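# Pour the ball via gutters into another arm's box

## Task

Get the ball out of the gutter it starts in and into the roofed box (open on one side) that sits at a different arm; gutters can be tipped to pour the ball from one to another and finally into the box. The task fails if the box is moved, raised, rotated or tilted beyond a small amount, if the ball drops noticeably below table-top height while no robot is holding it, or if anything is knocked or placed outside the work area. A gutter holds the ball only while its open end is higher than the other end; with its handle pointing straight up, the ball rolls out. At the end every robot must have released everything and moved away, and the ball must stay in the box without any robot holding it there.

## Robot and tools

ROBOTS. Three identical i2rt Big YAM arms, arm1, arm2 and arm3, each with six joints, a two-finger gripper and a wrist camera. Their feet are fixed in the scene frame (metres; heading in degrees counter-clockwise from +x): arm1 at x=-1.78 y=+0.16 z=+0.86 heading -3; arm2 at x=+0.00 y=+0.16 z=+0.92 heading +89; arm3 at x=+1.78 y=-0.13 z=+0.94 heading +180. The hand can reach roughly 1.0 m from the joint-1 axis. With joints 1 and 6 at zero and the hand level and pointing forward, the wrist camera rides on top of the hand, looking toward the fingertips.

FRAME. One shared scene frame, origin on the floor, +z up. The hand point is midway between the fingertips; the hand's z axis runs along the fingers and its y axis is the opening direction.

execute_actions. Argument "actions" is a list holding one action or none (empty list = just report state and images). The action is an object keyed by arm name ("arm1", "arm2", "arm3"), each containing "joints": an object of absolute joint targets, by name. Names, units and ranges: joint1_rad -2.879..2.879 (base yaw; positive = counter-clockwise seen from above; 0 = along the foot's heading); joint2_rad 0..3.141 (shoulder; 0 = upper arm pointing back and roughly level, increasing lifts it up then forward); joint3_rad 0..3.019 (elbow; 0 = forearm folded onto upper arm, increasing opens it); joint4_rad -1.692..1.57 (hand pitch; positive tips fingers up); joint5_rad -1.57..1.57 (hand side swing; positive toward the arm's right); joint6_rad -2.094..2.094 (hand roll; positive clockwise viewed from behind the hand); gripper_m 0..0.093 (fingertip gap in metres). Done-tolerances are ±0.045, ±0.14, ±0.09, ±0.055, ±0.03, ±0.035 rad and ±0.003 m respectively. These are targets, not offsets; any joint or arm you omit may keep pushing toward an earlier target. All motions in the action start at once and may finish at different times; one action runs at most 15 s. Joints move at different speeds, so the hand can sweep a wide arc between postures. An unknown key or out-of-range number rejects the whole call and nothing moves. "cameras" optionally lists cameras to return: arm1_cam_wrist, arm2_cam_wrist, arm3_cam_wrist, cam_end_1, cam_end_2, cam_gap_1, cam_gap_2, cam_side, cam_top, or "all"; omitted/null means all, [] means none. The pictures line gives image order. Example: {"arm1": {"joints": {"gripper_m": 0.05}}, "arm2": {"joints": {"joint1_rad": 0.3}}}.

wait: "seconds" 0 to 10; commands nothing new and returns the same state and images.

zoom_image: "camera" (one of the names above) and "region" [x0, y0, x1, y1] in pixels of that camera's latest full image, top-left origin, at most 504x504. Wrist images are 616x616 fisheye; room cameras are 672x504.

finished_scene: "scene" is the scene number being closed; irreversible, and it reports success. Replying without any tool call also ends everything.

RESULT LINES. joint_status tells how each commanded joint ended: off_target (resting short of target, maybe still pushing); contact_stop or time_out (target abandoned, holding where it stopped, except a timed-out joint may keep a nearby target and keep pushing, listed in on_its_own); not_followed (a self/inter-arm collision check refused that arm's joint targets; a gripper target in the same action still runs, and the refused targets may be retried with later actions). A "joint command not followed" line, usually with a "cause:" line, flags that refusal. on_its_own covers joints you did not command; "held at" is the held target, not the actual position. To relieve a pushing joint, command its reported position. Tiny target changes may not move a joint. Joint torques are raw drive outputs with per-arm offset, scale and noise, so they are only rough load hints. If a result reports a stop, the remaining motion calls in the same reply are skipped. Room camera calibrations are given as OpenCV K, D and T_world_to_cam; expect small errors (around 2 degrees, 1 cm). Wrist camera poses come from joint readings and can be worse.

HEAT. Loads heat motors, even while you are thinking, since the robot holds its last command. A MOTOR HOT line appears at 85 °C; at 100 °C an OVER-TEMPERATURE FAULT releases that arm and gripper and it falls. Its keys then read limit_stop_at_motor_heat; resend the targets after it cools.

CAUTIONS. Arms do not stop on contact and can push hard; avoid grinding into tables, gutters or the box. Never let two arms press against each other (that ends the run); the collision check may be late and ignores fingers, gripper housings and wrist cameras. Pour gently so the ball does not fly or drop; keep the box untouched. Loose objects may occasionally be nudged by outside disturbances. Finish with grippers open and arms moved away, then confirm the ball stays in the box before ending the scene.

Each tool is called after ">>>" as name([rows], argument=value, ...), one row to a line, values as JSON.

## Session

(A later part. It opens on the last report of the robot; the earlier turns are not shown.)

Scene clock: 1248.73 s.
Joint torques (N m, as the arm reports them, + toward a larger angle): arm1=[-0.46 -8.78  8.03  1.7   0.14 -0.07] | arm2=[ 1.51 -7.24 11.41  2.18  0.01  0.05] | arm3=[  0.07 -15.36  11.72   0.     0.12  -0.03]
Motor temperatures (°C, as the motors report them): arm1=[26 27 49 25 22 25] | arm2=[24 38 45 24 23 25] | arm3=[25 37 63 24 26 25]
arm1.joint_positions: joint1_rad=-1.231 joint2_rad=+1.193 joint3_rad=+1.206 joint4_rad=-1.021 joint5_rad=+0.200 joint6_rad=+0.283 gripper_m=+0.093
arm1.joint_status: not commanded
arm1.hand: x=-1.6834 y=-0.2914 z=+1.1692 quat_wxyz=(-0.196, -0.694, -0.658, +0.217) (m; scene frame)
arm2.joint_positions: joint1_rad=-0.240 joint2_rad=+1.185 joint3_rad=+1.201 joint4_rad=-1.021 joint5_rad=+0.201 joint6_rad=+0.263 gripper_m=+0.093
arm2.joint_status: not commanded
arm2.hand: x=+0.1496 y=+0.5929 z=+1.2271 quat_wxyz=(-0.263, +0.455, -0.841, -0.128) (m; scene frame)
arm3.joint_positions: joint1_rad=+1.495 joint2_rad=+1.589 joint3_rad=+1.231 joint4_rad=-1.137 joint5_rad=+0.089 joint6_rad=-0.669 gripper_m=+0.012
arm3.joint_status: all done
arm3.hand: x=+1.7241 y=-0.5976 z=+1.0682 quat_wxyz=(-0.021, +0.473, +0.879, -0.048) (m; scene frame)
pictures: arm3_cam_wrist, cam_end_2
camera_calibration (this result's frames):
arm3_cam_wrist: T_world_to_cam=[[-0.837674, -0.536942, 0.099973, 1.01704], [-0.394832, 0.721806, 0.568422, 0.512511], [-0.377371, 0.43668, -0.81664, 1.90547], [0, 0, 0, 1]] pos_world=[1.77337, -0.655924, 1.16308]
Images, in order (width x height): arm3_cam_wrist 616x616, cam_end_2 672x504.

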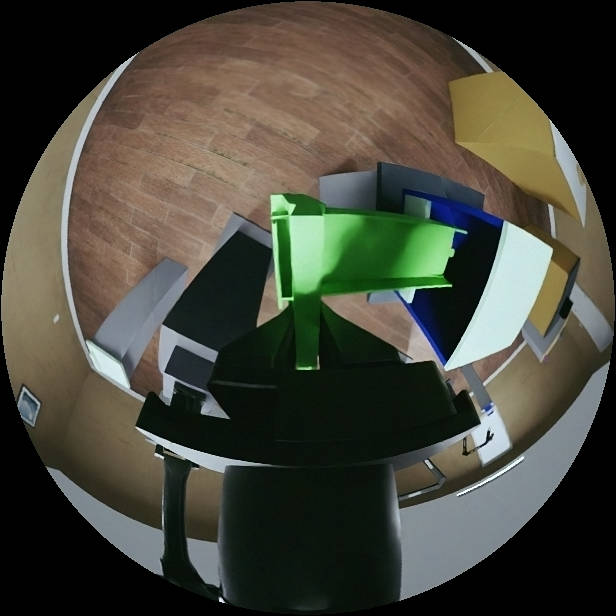

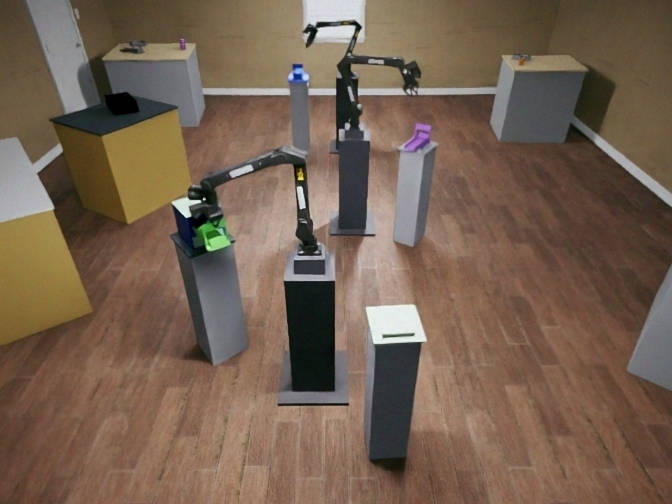

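>>> execute_actions([
  {"arm3":{"joints":{"joint1_rad":1.60,"joint2_rad":1.525,"joint3_rad":1.18,"joint4_rad":-1.05,"joint5_rad":0.23,"joint6_rad":-0.55}}},
], cameras=[])

>>> execute_actions([
  {"arm3":{"joints":{"joint1_rad":1.756,"joint2_rad":1.41,"joint3_rad":1.06,"joint4_rad":-1.07,"joint5_rad":0.25,"joint6_rad":-0.40}}},
], cameras=["arm3_cam_wrist","cam_end_2","cam_top"])

Scene clock: 1257.87 s.
Joint torques (N m, as the arm reports them, + toward a larger angle): arm1=[-0.5  -8.69  8.02  1.7   0.14 -0.08] | arm2=[ 1.56 -7.33 11.42  2.2   0.01  0.05] | arm3=[  0.2  -15.99   8.07   0.99   0.37   0.22]
Motor temperatures (°C, as the motors report them): arm1=[26 27 49 25 22 25] | arm2=[24 38 45 24 23 25] | arm3=[25 37 63 24 26 25]
arm1.joint_positions: joint1_rad=-1.231 joint2_rad=+1.193 joint3_rad=+1.206 joint4_rad=-1.021 joint5_rad=+0.200 joint6_rad=+0.283 gripper_m=+0.093
arm1.joint_status: not commanded
arm1.hand: x=-1.6834 y=-0.2914 z=+1.1692 quat_wxyz=(-0.196, -0.694, -0.658, +0.217) (m; scene frame)
arm2.joint_positions: joint1_rad=-0.240 joint2_rad=+1.185 joint3_rad=+1.201 joint4_rad=-1.021 joint5_rad=+0.201 joint6_rad=+0.263 gripper_m=+0.093
arm2.joint_status: not commanded
arm2.hand: x=+0.1496 y=+0.5929 z=+1.2271 quat_wxyz=(-0.263, +0.455, -0.841, -0.128) (m; scene frame)
arm3.joint_positions: joint1_rad=+1.606 joint2_rad=+1.549 joint3_rad=+1.173 joint4_rad=-1.065 joint5_rad=+0.224 joint6_rad=-0.563 gripper_m=+0.012
arm3.joint_status: all done
arm3.hand: x=+1.7533 y=-0.5962 z=+1.0697 quat_wxyz=(-0.060, +0.473, +0.872, -0.107) (m; scene frame)
pictures: none
No camera images: the call's "cameras" was empty. Leave "cameras" out to get every camera's image.

Scene clock: 1258.97 s.
Joint torques (N m, as the arm reports them, + toward a larger angle): arm1=[-0.49 -8.7   8.02  1.7   0.16 -0.08] | arm2=[ 1.5  -7.38 11.44  2.2   0.01  0.05] | arm3=[ -1.26 -13.45   8.6    0.63   0.38   0.22]
Motor temperatures (°C, as the motors report them): arm1=[26 27 49 25 22 25] | arm2=[24 38 45 24 23 25] | arm3=[25 37 63 24 26 25]
arm1.joint_positions: joint1_rad=-1.231 joint2_rad=+1.193 joint3_rad=+1.206 joint4_rad=-1.021 joint5_rad=+0.200 joint6_rad=+0.283 gripper_m=+0.093
arm1.joint_status: not commanded
arm1.hand: x=-1.6834 y=-0.2914 z=+1.1692 quat_wxyz=(-0.196, -0.694, -0.658, +0.217) (m; scene frame)
arm2.joint_positions: joint1_rad=-0.240 joint2_rad=+1.185 joint3_rad=+1.201 joint4_rad=-1.021 joint5_rad=+0.201 joint6_rad=+0.263 gripper_m=+0.093
arm2.joint_status: not commanded
arm2.hand: x=+0.1496 y=+0.5929 z=+1.2271 quat_wxyz=(-0.263, +0.455, -0.841, -0.128) (m; scene frame)
arm3.joint_positions: joint1_rad=+1.765 joint2_rad=+1.425 joint3_rad=+1.049 joint4_rad=-1.069 joint5_rad=+0.245 joint6_rad=-0.413 gripper_m=+0.012
arm3.joint_status: all done
arm3.hand: x=+1.8155 y=-0.5477 z=+1.0760 quat_wxyz=(-0.051, +0.469, +0.873, -0.121) (m; scene frame)
pictures: arm3_cam_wrist, cam_end_2, cam_top
camera_calibration (this result's frames):
arm3_cam_wrist: T_world_to_cam=[[-0.815198, -0.520016, 0.25502, 0.921228], [-0.327184, 0.776793, 0.538093, 0.448027], [-0.477915, 0.355214, -0.803381, 2.04818], [0, 0, 0, 1]] pos_world=[1.87643, -0.596514, 1.16946]
Images, in order (width x height): arm3_cam_wrist 616x616, cam_end_2 672x504, cam_top 672x504.

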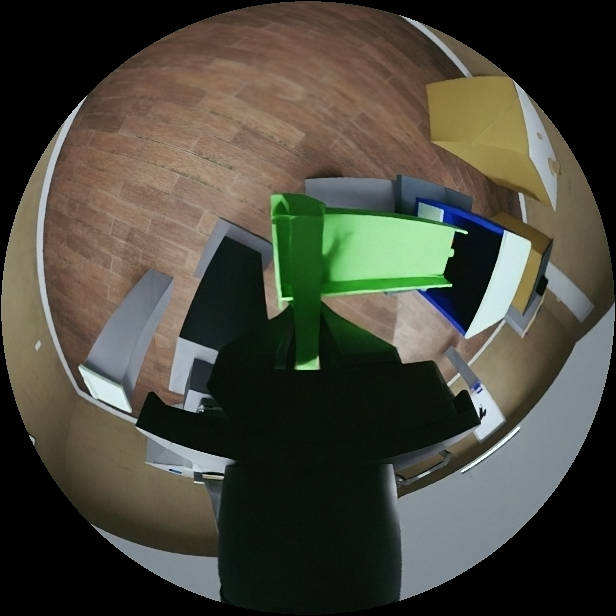

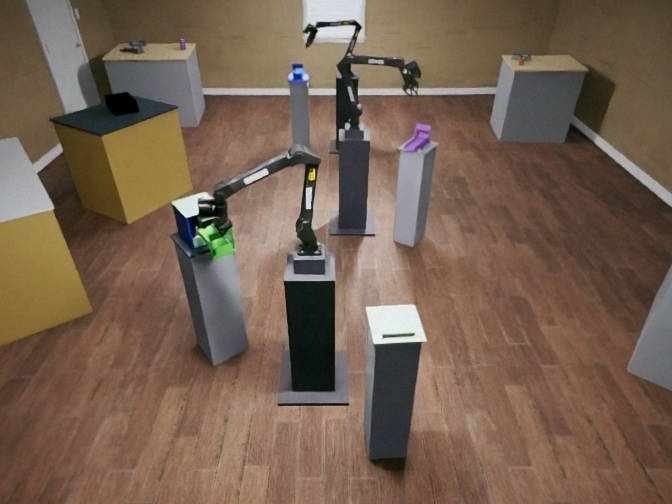

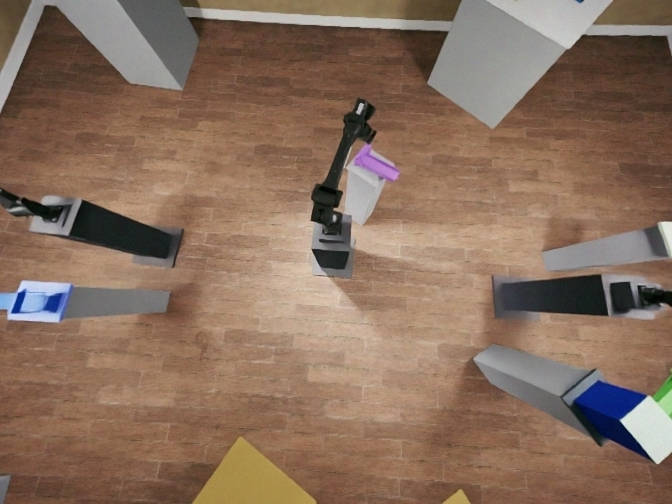

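>>> execute_actions([
  {"arm3":{"joints":{"joint3_rad":1.75,"joint4_rad":-1.6}}},
], cameras=[])

>>> execute_actions([
  {"arm3":{"joints":{"joint1_rad":-2.284,"joint5_rad":0.14,"joint6_rad":-0.765}}},
], cameras=["cam_end_2"])

>>> execute_actions([
  {"arm3":{"joints":{"joint2_rad":1.765,"joint3_rad":1.40,"joint4_rad":-0.93}}},
], cameras=["cam_end_2","arm3_cam_wrist"])

Scene clock: 1288.40 s.
Joint torques (N m, as the arm reports them, + toward a larger angle): arm1=[-0.56 -8.88  8.    1.7   0.14 -0.08] | arm2=[ 1.55 -7.32 11.43  2.2   0.01  0.04] | arm3=[ -0.88 -12.7   12.01   0.58   0.32   0.14]
Motor temperatures (°C, as the motors report them): arm1=[26 27 49 25 22 25] | arm2=[24 37 45 24 23 25] | arm3=[25 36 59 24 26 25]
arm1.joint_positions: joint1_rad=-1.231 joint2_rad=+1.193 joint3_rad=+1.206 joint4_rad=-1.021 joint5_rad=+0.200 joint6_rad=+0.283 gripper_m=+0.093
arm1.joint_status: not commanded
arm1.hand: x=-1.6834 y=-0.2914 z=+1.1692 quat_wxyz=(-0.196, -0.694, -0.658, +0.217) (m; scene frame)
arm2.joint_positions: joint1_rad=-0.240 joint2_rad=+1.185 joint3_rad=+1.201 joint4_rad=-1.021 joint5_rad=+0.201 joint6_rad=+0.263 gripper_m=+0.093
arm2.joint_status: not commanded
arm2.hand: x=+0.1496 y=+0.5929 z=+1.2271 quat_wxyz=(-0.263, +0.455, -0.841, -0.128) (m; scene frame)
arm3.joint_positions: joint1_rad=+1.765 joint2_rad=+1.418 joint3_rad=+1.694 joint4_rad=-1.594 joint5_rad=+0.246 joint6_rad=-0.411 gripper_m=+0.012
arm3.joint_status: all done
arm3.hand: x=+1.8196 y=-0.5870 z=+1.3259 quat_wxyz=(-0.012, +0.475, +0.864, -0.170) (m; scene frame)
pictures: none
No camera images: the call's "cameras" was empty. Leave "cameras" out to get every camera's image.

Scene clock: 1291.47 s.
Joint torques (N m, as the arm reports them, + toward a larger angle): arm1=[-0.41 -8.72  8.02  1.7   0.15 -0.07] | arm2=[ 1.47 -7.32 11.42  2.21  0.01  0.05] | arm3=[ -0.42 -14.57  12.05   0.39   0.03  -0.03]
Motor temperatures (°C, as the motors report them): arm1=[26 27 49 25 22 25] | arm2=[24 37 45 24 23 25] | arm3=[25 36 60 24 26 25]
arm1.joint_positions: joint1_rad=-1.231 joint2_rad=+1.193 joint3_rad=+1.206 joint4_rad=-1.021 joint5_rad=+0.200 joint6_rad=+0.283 gripper_m=+0.093
arm1.joint_status: not commanded
arm1.hand: x=-1.6834 y=-0.2914 z=+1.1692 quat_wxyz=(-0.196, -0.694, -0.658, +0.217) (m; scene frame)
arm2.joint_positions: joint1_rad=-0.240 joint2_rad=+1.185 joint3_rad=+1.201 joint4_rad=-1.021 joint5_rad=+0.201 joint6_rad=+0.263 gripper_m=+0.093
arm2.joint_status: not commanded
arm2.hand: x=+0.1496 y=+0.5929 z=+1.2271 quat_wxyz=(-0.263, +0.455, -0.841, -0.128) (m; scene frame)
arm3.joint_positions: joint1_rad=-2.285 joint2_rad=+1.429 joint3_rad=+1.694 joint4_rad=-1.594 joint5_rad=+0.139 joint6_rad=-0.754 gripper_m=+0.012
arm3.joint_status: all done
arm3.hand: x=+2.0988 y=+0.2036 z=+1.3225 quat_wxyz=(-0.128, +0.705, -0.694, +0.067) (m; scene frame)
pictures: cam_end_2
Images, in order (width x height): cam_end_2 672x504.

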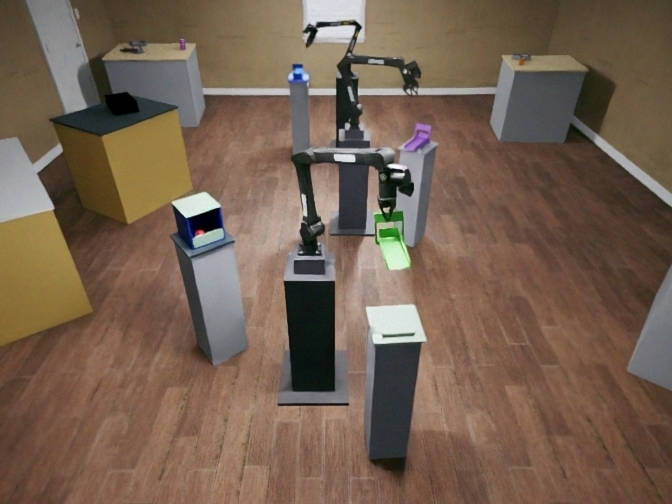

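Scene clock: 1292.97 s.
Joint torques (N m, as the arm reports them, + toward a larger angle): arm1=[-0.53 -8.81  8.03  1.72  0.15 -0.08] | arm2=[ 1.51 -7.31 11.44  2.21  0.    0.04] | arm3=[ -0.07 -18.67  10.89   1.11   0.12  -0.13]
Motor temperatures (°C, as the motors report them): arm1=[26 27 49 25 22 25] | arm2=[24 37 45 24 23 25] | arm3=[25 36 60 24 26 25]
arm1.joint_positions: joint1_rad=-1.231 joint2_rad=+1.193 joint3_rad=+1.206 joint4_rad=-1.021 joint5_rad=+0.200 joint6_rad=+0.283 gripper_m=+0.093
arm1.joint_status: not commanded
arm1.hand: x=-1.6834 y=-0.2914 z=+1.1692 quat_wxyz=(-0.196, -0.694, -0.658, +0.217) (m; scene frame)
arm2.joint_positions: joint1_rad=-0.240 joint2_rad=+1.185 joint3_rad=+1.201 joint4_rad=-1.021 joint5_rad=+0.201 joint6_rad=+0.263 gripper_m=+0.093
arm2.joint_status: not commanded
arm2.hand: x=+0.1496 y=+0.5929 z=+1.2271 quat_wxyz=(-0.263, +0.455, -0.841, -0.128) (m; scene frame)
arm3.joint_positions: joint1_rad=-2.282 joint2_rad=+1.778 joint3_rad=+1.359 joint4_rad=-0.945 joint5_rad=+0.139 joint6_rad=-0.754 gripper_m=+0.012
arm3.joint_status: all done
arm3.hand: x=+2.1689 y=+0.2826 z=+1.0388 quat_wxyz=(-0.112, +0.709, -0.693, +0.068) (m; scene frame)
pictures: arm3_cam_wrist, cam_end_2
camera_calibration (this result's frames):
arm3_cam_wrist: T_world_to_cam=[[0.969058, 0.000881277, 0.246831, -2.35795], [-0.129234, -0.850165, 0.510409, -0.00205719], [0.210297, -0.526515, -0.823746, 0.669951], [0, 0, 0, 1]] pos_world=[2.14384, 0.353068, 1.13493]
Images, in order (width x height): arm3_cam_wrist 616x616, cam_end_2 672x504.

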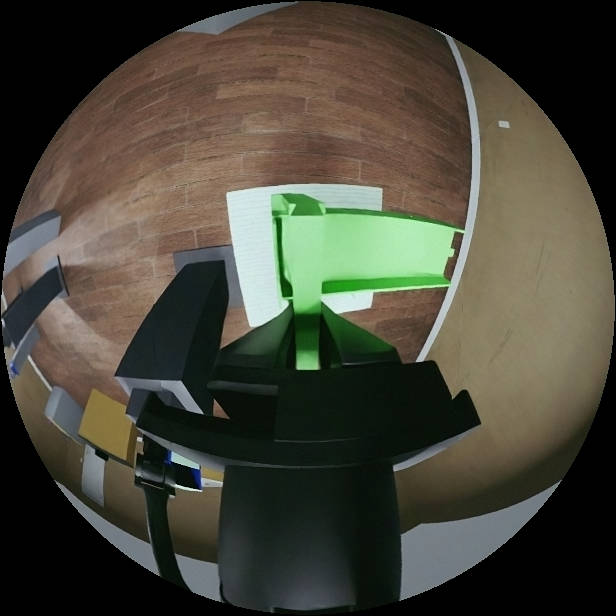

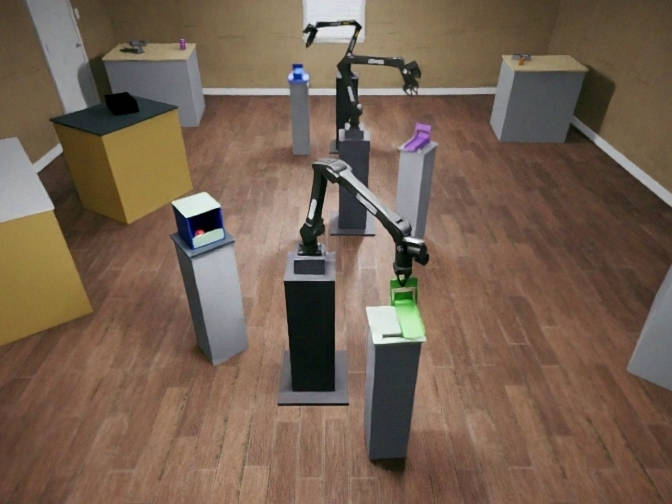

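>>> execute_actions([
  {"arm3":{"joints":{"joint3_rad":1.225,"joint4_rad":-0.835,"joint6_rad":-0.775}}},
], cameras=["cam_end_2","arm3_cam_wrist"])

Scene clock: 1298.47 s.
Joint torques (N m, as the arm reports them, + toward a larger angle): arm1=[-0.54 -8.85  8.02  1.7   0.14 -0.08] | arm2=[ 1.54 -7.26 11.44  2.21  0.01  0.05] | arm3=[  0.42 -18.14   7.93   0.77   0.     0.  ]
Motor temperatures (°C, as the motors report them): arm1=[26 27 49 25 22 25] | arm2=[24 37 45 24 23 25] | arm3=[25 37 60 24 26 25]
arm1.joint_positions: joint1_rad=-1.231 joint2_rad=+1.193 joint3_rad=+1.206 joint4_rad=-1.021 joint5_rad=+0.200 joint6_rad=+0.283 gripper_m=+0.093
arm1.joint_status: not commanded
arm1.hand: x=-1.6834 y=-0.2914 z=+1.1692 quat_wxyz=(-0.196, -0.694, -0.658, +0.217) (m; scene frame)
arm2.joint_positions: joint1_rad=-0.240 joint2_rad=+1.185 joint3_rad=+1.201 joint4_rad=-1.021 joint5_rad=+0.201 joint6_rad=+0.263 gripper_m=+0.093
arm2.joint_status: not commanded
arm2.hand: x=+0.1496 y=+0.5929 z=+1.2271 quat_wxyz=(-0.263, +0.455, -0.841, -0.128) (m; scene frame)
arm3.joint_positions: joint1_rad=-2.282 joint2_rad=+1.776 joint3_rad=+1.207 joint4_rad=-0.846 joint5_rad=+0.141 joint6_rad=-0.770 gripper_m=+0.012
arm3.joint_status: all done
arm3.hand: x=+2.1432 y=+0.2519 z=+0.9856 quat_wxyz=(-0.085, +0.717, -0.688, +0.071) (m; scene frame)
pictures: arm3_cam_wrist, cam_end_2
camera_calibration (this result's frames):
arm3_cam_wrist: T_world_to_cam=[[0.976289, 0.0259203, 0.214914, -2.31026], [-0.099498, -0.827986, 0.551851, -0.11449], [0.19225, -0.56015, -0.805774, 0.644821], [0, 0, 0, 1]] pos_world=[2.12012, 0.326283, 1.07927]
Images, in order (width x height): arm3_cam_wrist 616x616, cam_end_2 672x504.

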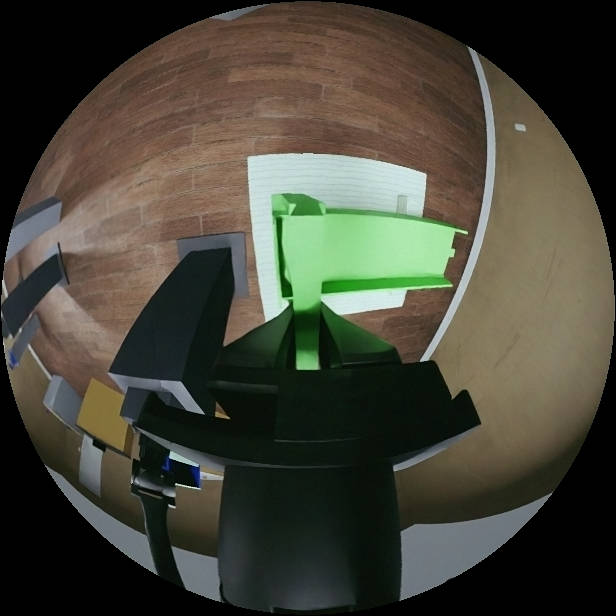

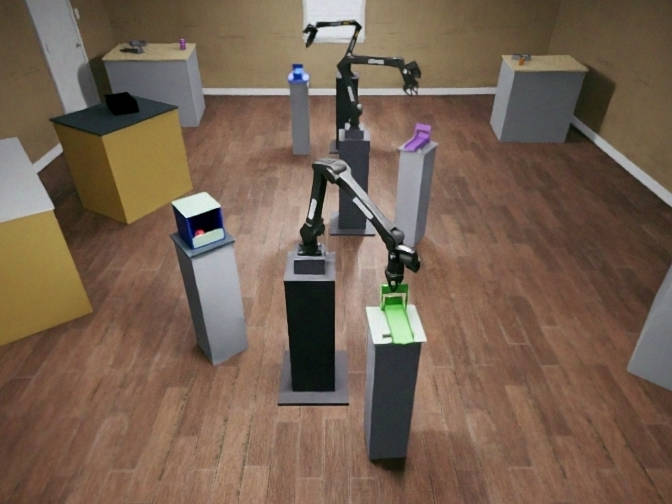

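>>> execute_actions([
  {"arm3":{"joints":{"joint3_rad":1.195}}},
], cameras=["arm3_cam_wrist"])

Scene clock: 1307.57 s.
Joint torques (N m, as the arm reports them, + toward a larger angle): arm1=[-0.47 -8.71  8.    1.72  0.15 -0.08] | arm2=[ 1.49 -7.38 11.44  2.21  0.01  0.05] | arm3=[ -0.51 -18.56   6.54   0.88   0.03   0.05]
Motor temperatures (°C, as the motors report them): arm1=[26 27 49 25 22 25] | arm2=[24 37 45 24 23 25] | arm3=[25 37 59 24 26 25]
arm1.joint_positions: joint1_rad=-1.231 joint2_rad=+1.193 joint3_rad=+1.206 joint4_rad=-1.021 joint5_rad=+0.200 joint6_rad=+0.283 gripper_m=+0.093
arm1.joint_status: not commanded
arm1.hand: x=-1.6834 y=-0.2914 z=+1.1692 quat_wxyz=(-0.196, -0.694, -0.658, +0.217) (m; scene frame)
arm2.joint_positions: joint1_rad=-0.240 joint2_rad=+1.185 joint3_rad=+1.201 joint4_rad=-1.021 joint5_rad=+0.201 joint6_rad=+0.263 gripper_m=+0.093
arm2.joint_status: not commanded
arm2.hand: x=+0.1496 y=+0.5929 z=+1.2271 quat_wxyz=(-0.263, +0.455, -0.841, -0.128) (m; scene frame)
arm3.joint_positions: joint1_rad=-2.282 joint2_rad=+1.776 joint3_rad=+1.202 joint4_rad=-0.843 joint5_rad=+0.141 joint6_rad=-0.771 gripper_m=+0.012
arm3.joint_status: all done
arm3.hand: x=+2.1424 y=+0.2510 z=+0.9843 quat_wxyz=(-0.085, +0.718, -0.688, +0.071) (m; scene frame)
pictures: arm3_cam_wrist
camera_calibration (this result's frames):
arm3_cam_wrist: T_world_to_cam=[[0.976361, 0.0271812, 0.214429, -2.3092], [-0.0983174, -0.82764, 0.552581, -0.117903], [0.19249, -0.560601, -0.805403, 0.642627], [0, 0, 0, 1]] pos_world=[2.11932, 0.325443, 1.07789]
Images, in order (width x height): arm3_cam_wrist 616x616.

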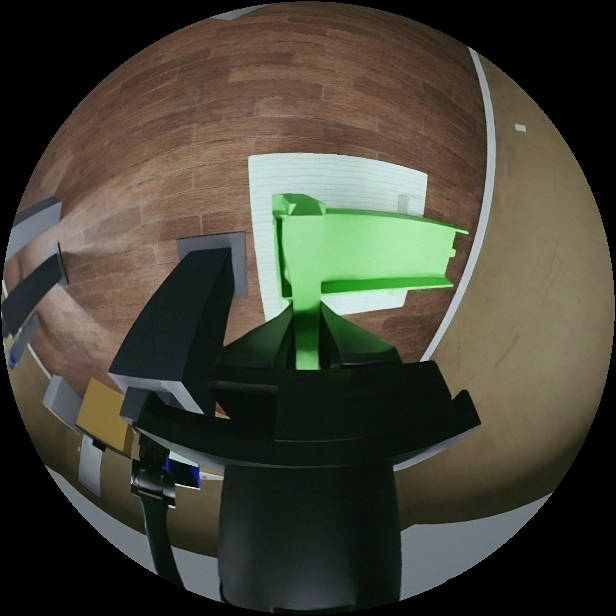

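>>> execute_actions([
  {"arm3":{"joints":{"gripper_m":0.093,"joint3_rad":1.21}}},
], cameras=["arm3_cam_wrist"])

>>> execute_actions([
  {"arm3":{"joints":{"joint3_rad":1.6,"joint4_rad":-1.2}}},
], cameras=["cam_end_2","cam_top","cam_side"])

Scene clock: 1313.97 s.
Joint torques (N m, as the arm reports them, + toward a larger angle): arm1=[-0.42 -8.68  8.02  1.68  0.15 -0.08] | arm2=[ 1.49 -7.33 11.44  2.18  0.01  0.05] | arm3=[  0.83 -17.31   7.63   0.66   0.03   0.05]
Motor temperatures (°C, as the motors report them): arm1=[26 27 49 25 22 25] | arm2=[24 37 45 24 23 25] | arm3=[25 37 57 24 26 25]
arm1.joint_positions: joint1_rad=-1.231 joint2_rad=+1.193 joint3_rad=+1.206 joint4_rad=-1.021 joint5_rad=+0.200 joint6_rad=+0.283 gripper_m=+0.093
arm1.joint_status: not commanded
arm1.hand: x=-1.6834 y=-0.2914 z=+1.1692 quat_wxyz=(-0.196, -0.694, -0.658, +0.217) (m; scene frame)
arm2.joint_positions: joint1_rad=-0.240 joint2_rad=+1.185 joint3_rad=+1.201 joint4_rad=-1.021 joint5_rad=+0.201 joint6_rad=+0.263 gripper_m=+0.093
arm2.joint_status: not commanded
arm2.hand: x=+0.1496 y=+0.5929 z=+1.2271 quat_wxyz=(-0.263, +0.455, -0.841, -0.128) (m; scene frame)
arm3.joint_positions: joint1_rad=-2.282 joint2_rad=+1.776 joint3_rad=+1.202 joint4_rad=-0.843 joint5_rad=+0.140 joint6_rad=-0.771 gripper_m=+0.093
arm3.joint_status: all done
arm3.hand: x=+2.1423 y=+0.2511 z=+0.9843 quat_wxyz=(-0.085, +0.718, -0.688, +0.071) (m; scene frame)
pictures: arm3_cam_wrist
camera_calibration (this result's frames):
arm3_cam_wrist: T_world_to_cam=[[0.976479, 0.0271969, 0.213888, -2.30883], [-0.0979006, -0.827925, 0.552228, -0.118303], [0.192102, -0.560179, -0.805789, 0.643784], [0, 0, 0, 1]] pos_world=[2.11927, 0.325481, 1.07792]
Images, in order (width x height): arm3_cam_wrist 616x616.

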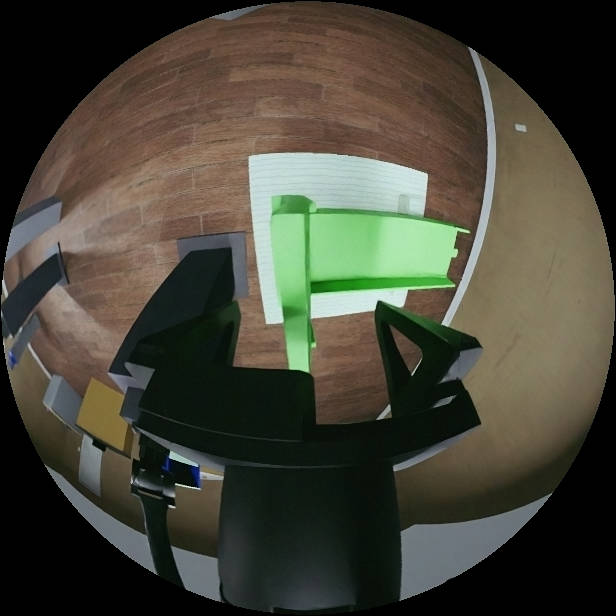

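Scene clock: 1315.30 s.
Joint torques (N m, as the arm reports them, + toward a larger angle): arm1=[-0.6  -8.73  8.04  1.71  0.14 -0.08] | arm2=[ 1.45 -7.39 11.44  2.21  0.01  0.05] | arm3=[ -0.35 -17.7   11.03   0.18   0.05   0.07]
Motor temperatures (°C, as the motors report them): arm1=[26 27 49 25 22 25] | arm2=[24 37 45 24 23 25] | arm3=[25 37 57 24 26 25]
arm1.joint_positions: joint1_rad=-1.231 joint2_rad=+1.193 joint3_rad=+1.206 joint4_rad=-1.021 joint5_rad=+0.200 joint6_rad=+0.283 gripper_m=+0.093
arm1.joint_status: not commanded
arm1.hand: x=-1.6834 y=-0.2914 z=+1.1692 quat_wxyz=(-0.196, -0.694, -0.658, +0.217) (m; scene frame)
arm2.joint_positions: joint1_rad=-0.240 joint2_rad=+1.185 joint3_rad=+1.201 joint4_rad=-1.021 joint5_rad=+0.201 joint6_rad=+0.263 gripper_m=+0.093
arm2.joint_status: not commanded
arm2.hand: x=+0.1496 y=+0.5929 z=+1.2271 quat_wxyz=(-0.263, +0.455, -0.841, -0.128) (m; scene frame)
arm3.joint_positions: joint1_rad=-2.282 joint2_rad=+1.764 joint3_rad=+1.562 joint4_rad=-1.190 joint5_rad=+0.140 joint6_rad=-0.771 gripper_m=+0.093
arm3.joint_status: all done
arm3.hand: x=+2.1768 y=+0.2924 z=+1.1180 quat_wxyz=(-0.097, +0.716, -0.687, +0.070) (m; scene frame)
pictures: cam_end_2, cam_side, cam_top
Images, in order (width x height): cam_end_2 672x504, cam_side 672x504, cam_top 672x504.

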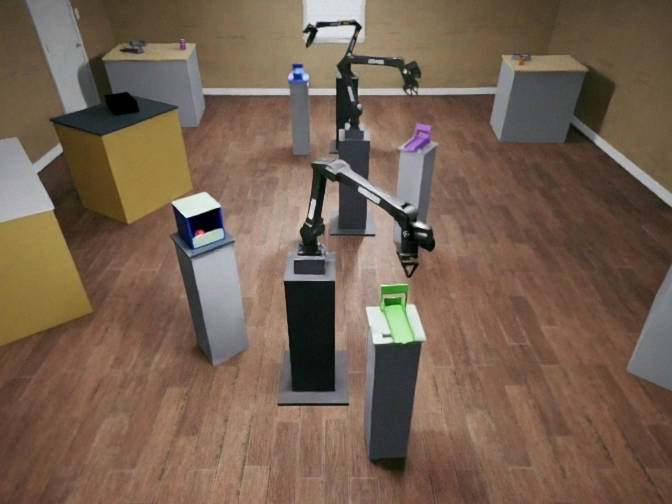

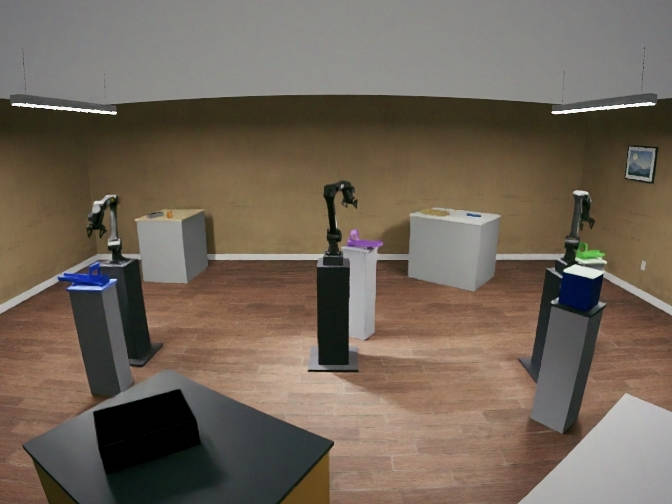

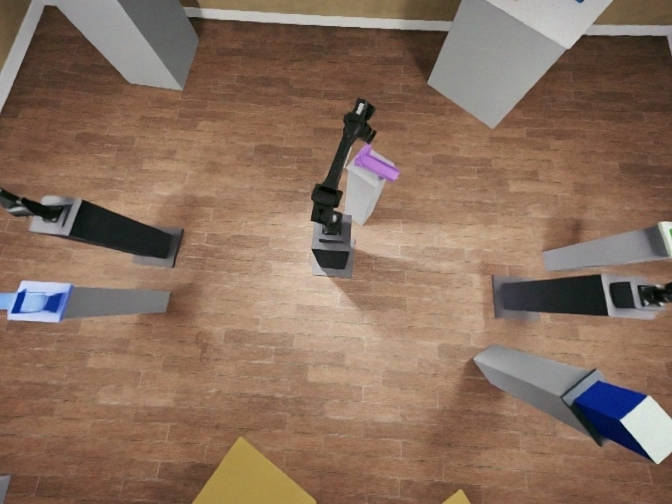

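>>> execute_actions([
  {"arm3":{"joints":{"joint2_rad":1.3,"joint3_rad":1.45,"joint4_rad":-1.2}}},
], cameras=["cam_end_2"])

>>> finished_scene(scene=1)

Scene clock: 1320.90 s.
Joint torques (N m, as the arm reports them, + toward a larger angle): arm1=[-0.47 -8.71  8.03  1.69  0.14 -0.08] | arm2=[ 1.45 -7.31 11.43  2.2   0.01  0.05] | arm3=[  0.05 -11.08   9.67   0.94   0.05   0.01]
Motor temperatures (°C, as the motors report them): arm1=[26 27 49 25 22 25] | arm2=[24 37 45 24 23 25] | arm3=[25 37 58 24 26 25]
arm1.joint_positions: joint1_rad=-1.231 joint2_rad=+1.193 joint3_rad=+1.206 joint4_rad=-1.021 joint5_rad=+0.200 joint6_rad=+0.283 gripper_m=+0.093
arm1.joint_status: not commanded
arm1.hand: x=-1.6834 y=-0.2914 z=+1.1692 quat_wxyz=(-0.196, -0.694, -0.658, +0.217) (m; scene frame)
arm2.joint_positions: joint1_rad=-0.240 joint2_rad=+1.185 joint3_rad=+1.201 joint4_rad=-1.021 joint5_rad=+0.201 joint6_rad=+0.263 gripper_m=+0.093
arm2.joint_status: not commanded
arm2.hand: x=+0.1496 y=+0.5929 z=+1.2271 quat_wxyz=(-0.263, +0.455, -0.841, -0.128) (m; scene frame)
arm3.joint_positions: joint1_rad=-2.282 joint2_rad=+1.301 joint3_rad=+1.433 joint4_rad=-1.195 joint5_rad=+0.140 joint6_rad=-0.771 gripper_m=+0.093
arm3.joint_status: all done
arm3.hand: x=+2.1122 y=+0.2205 z=+1.2954 quat_wxyz=(-0.258, +0.688, -0.675, +0.061) (m; scene frame)
pictures: cam_end_2
Images, in order (width x height): cam_end_2 672x504.

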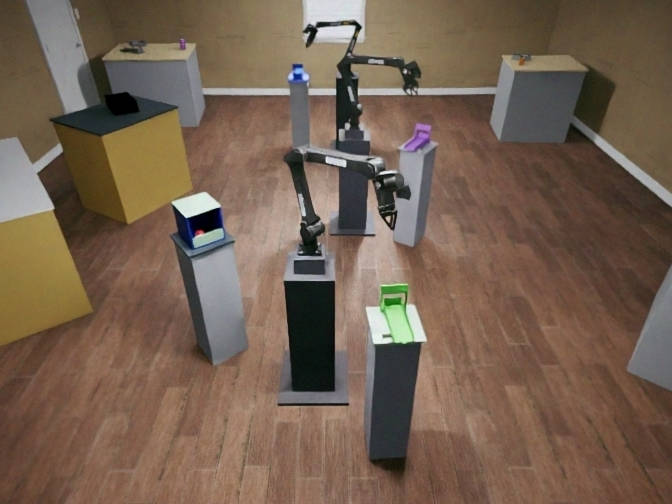

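The scene is finished: the task was done.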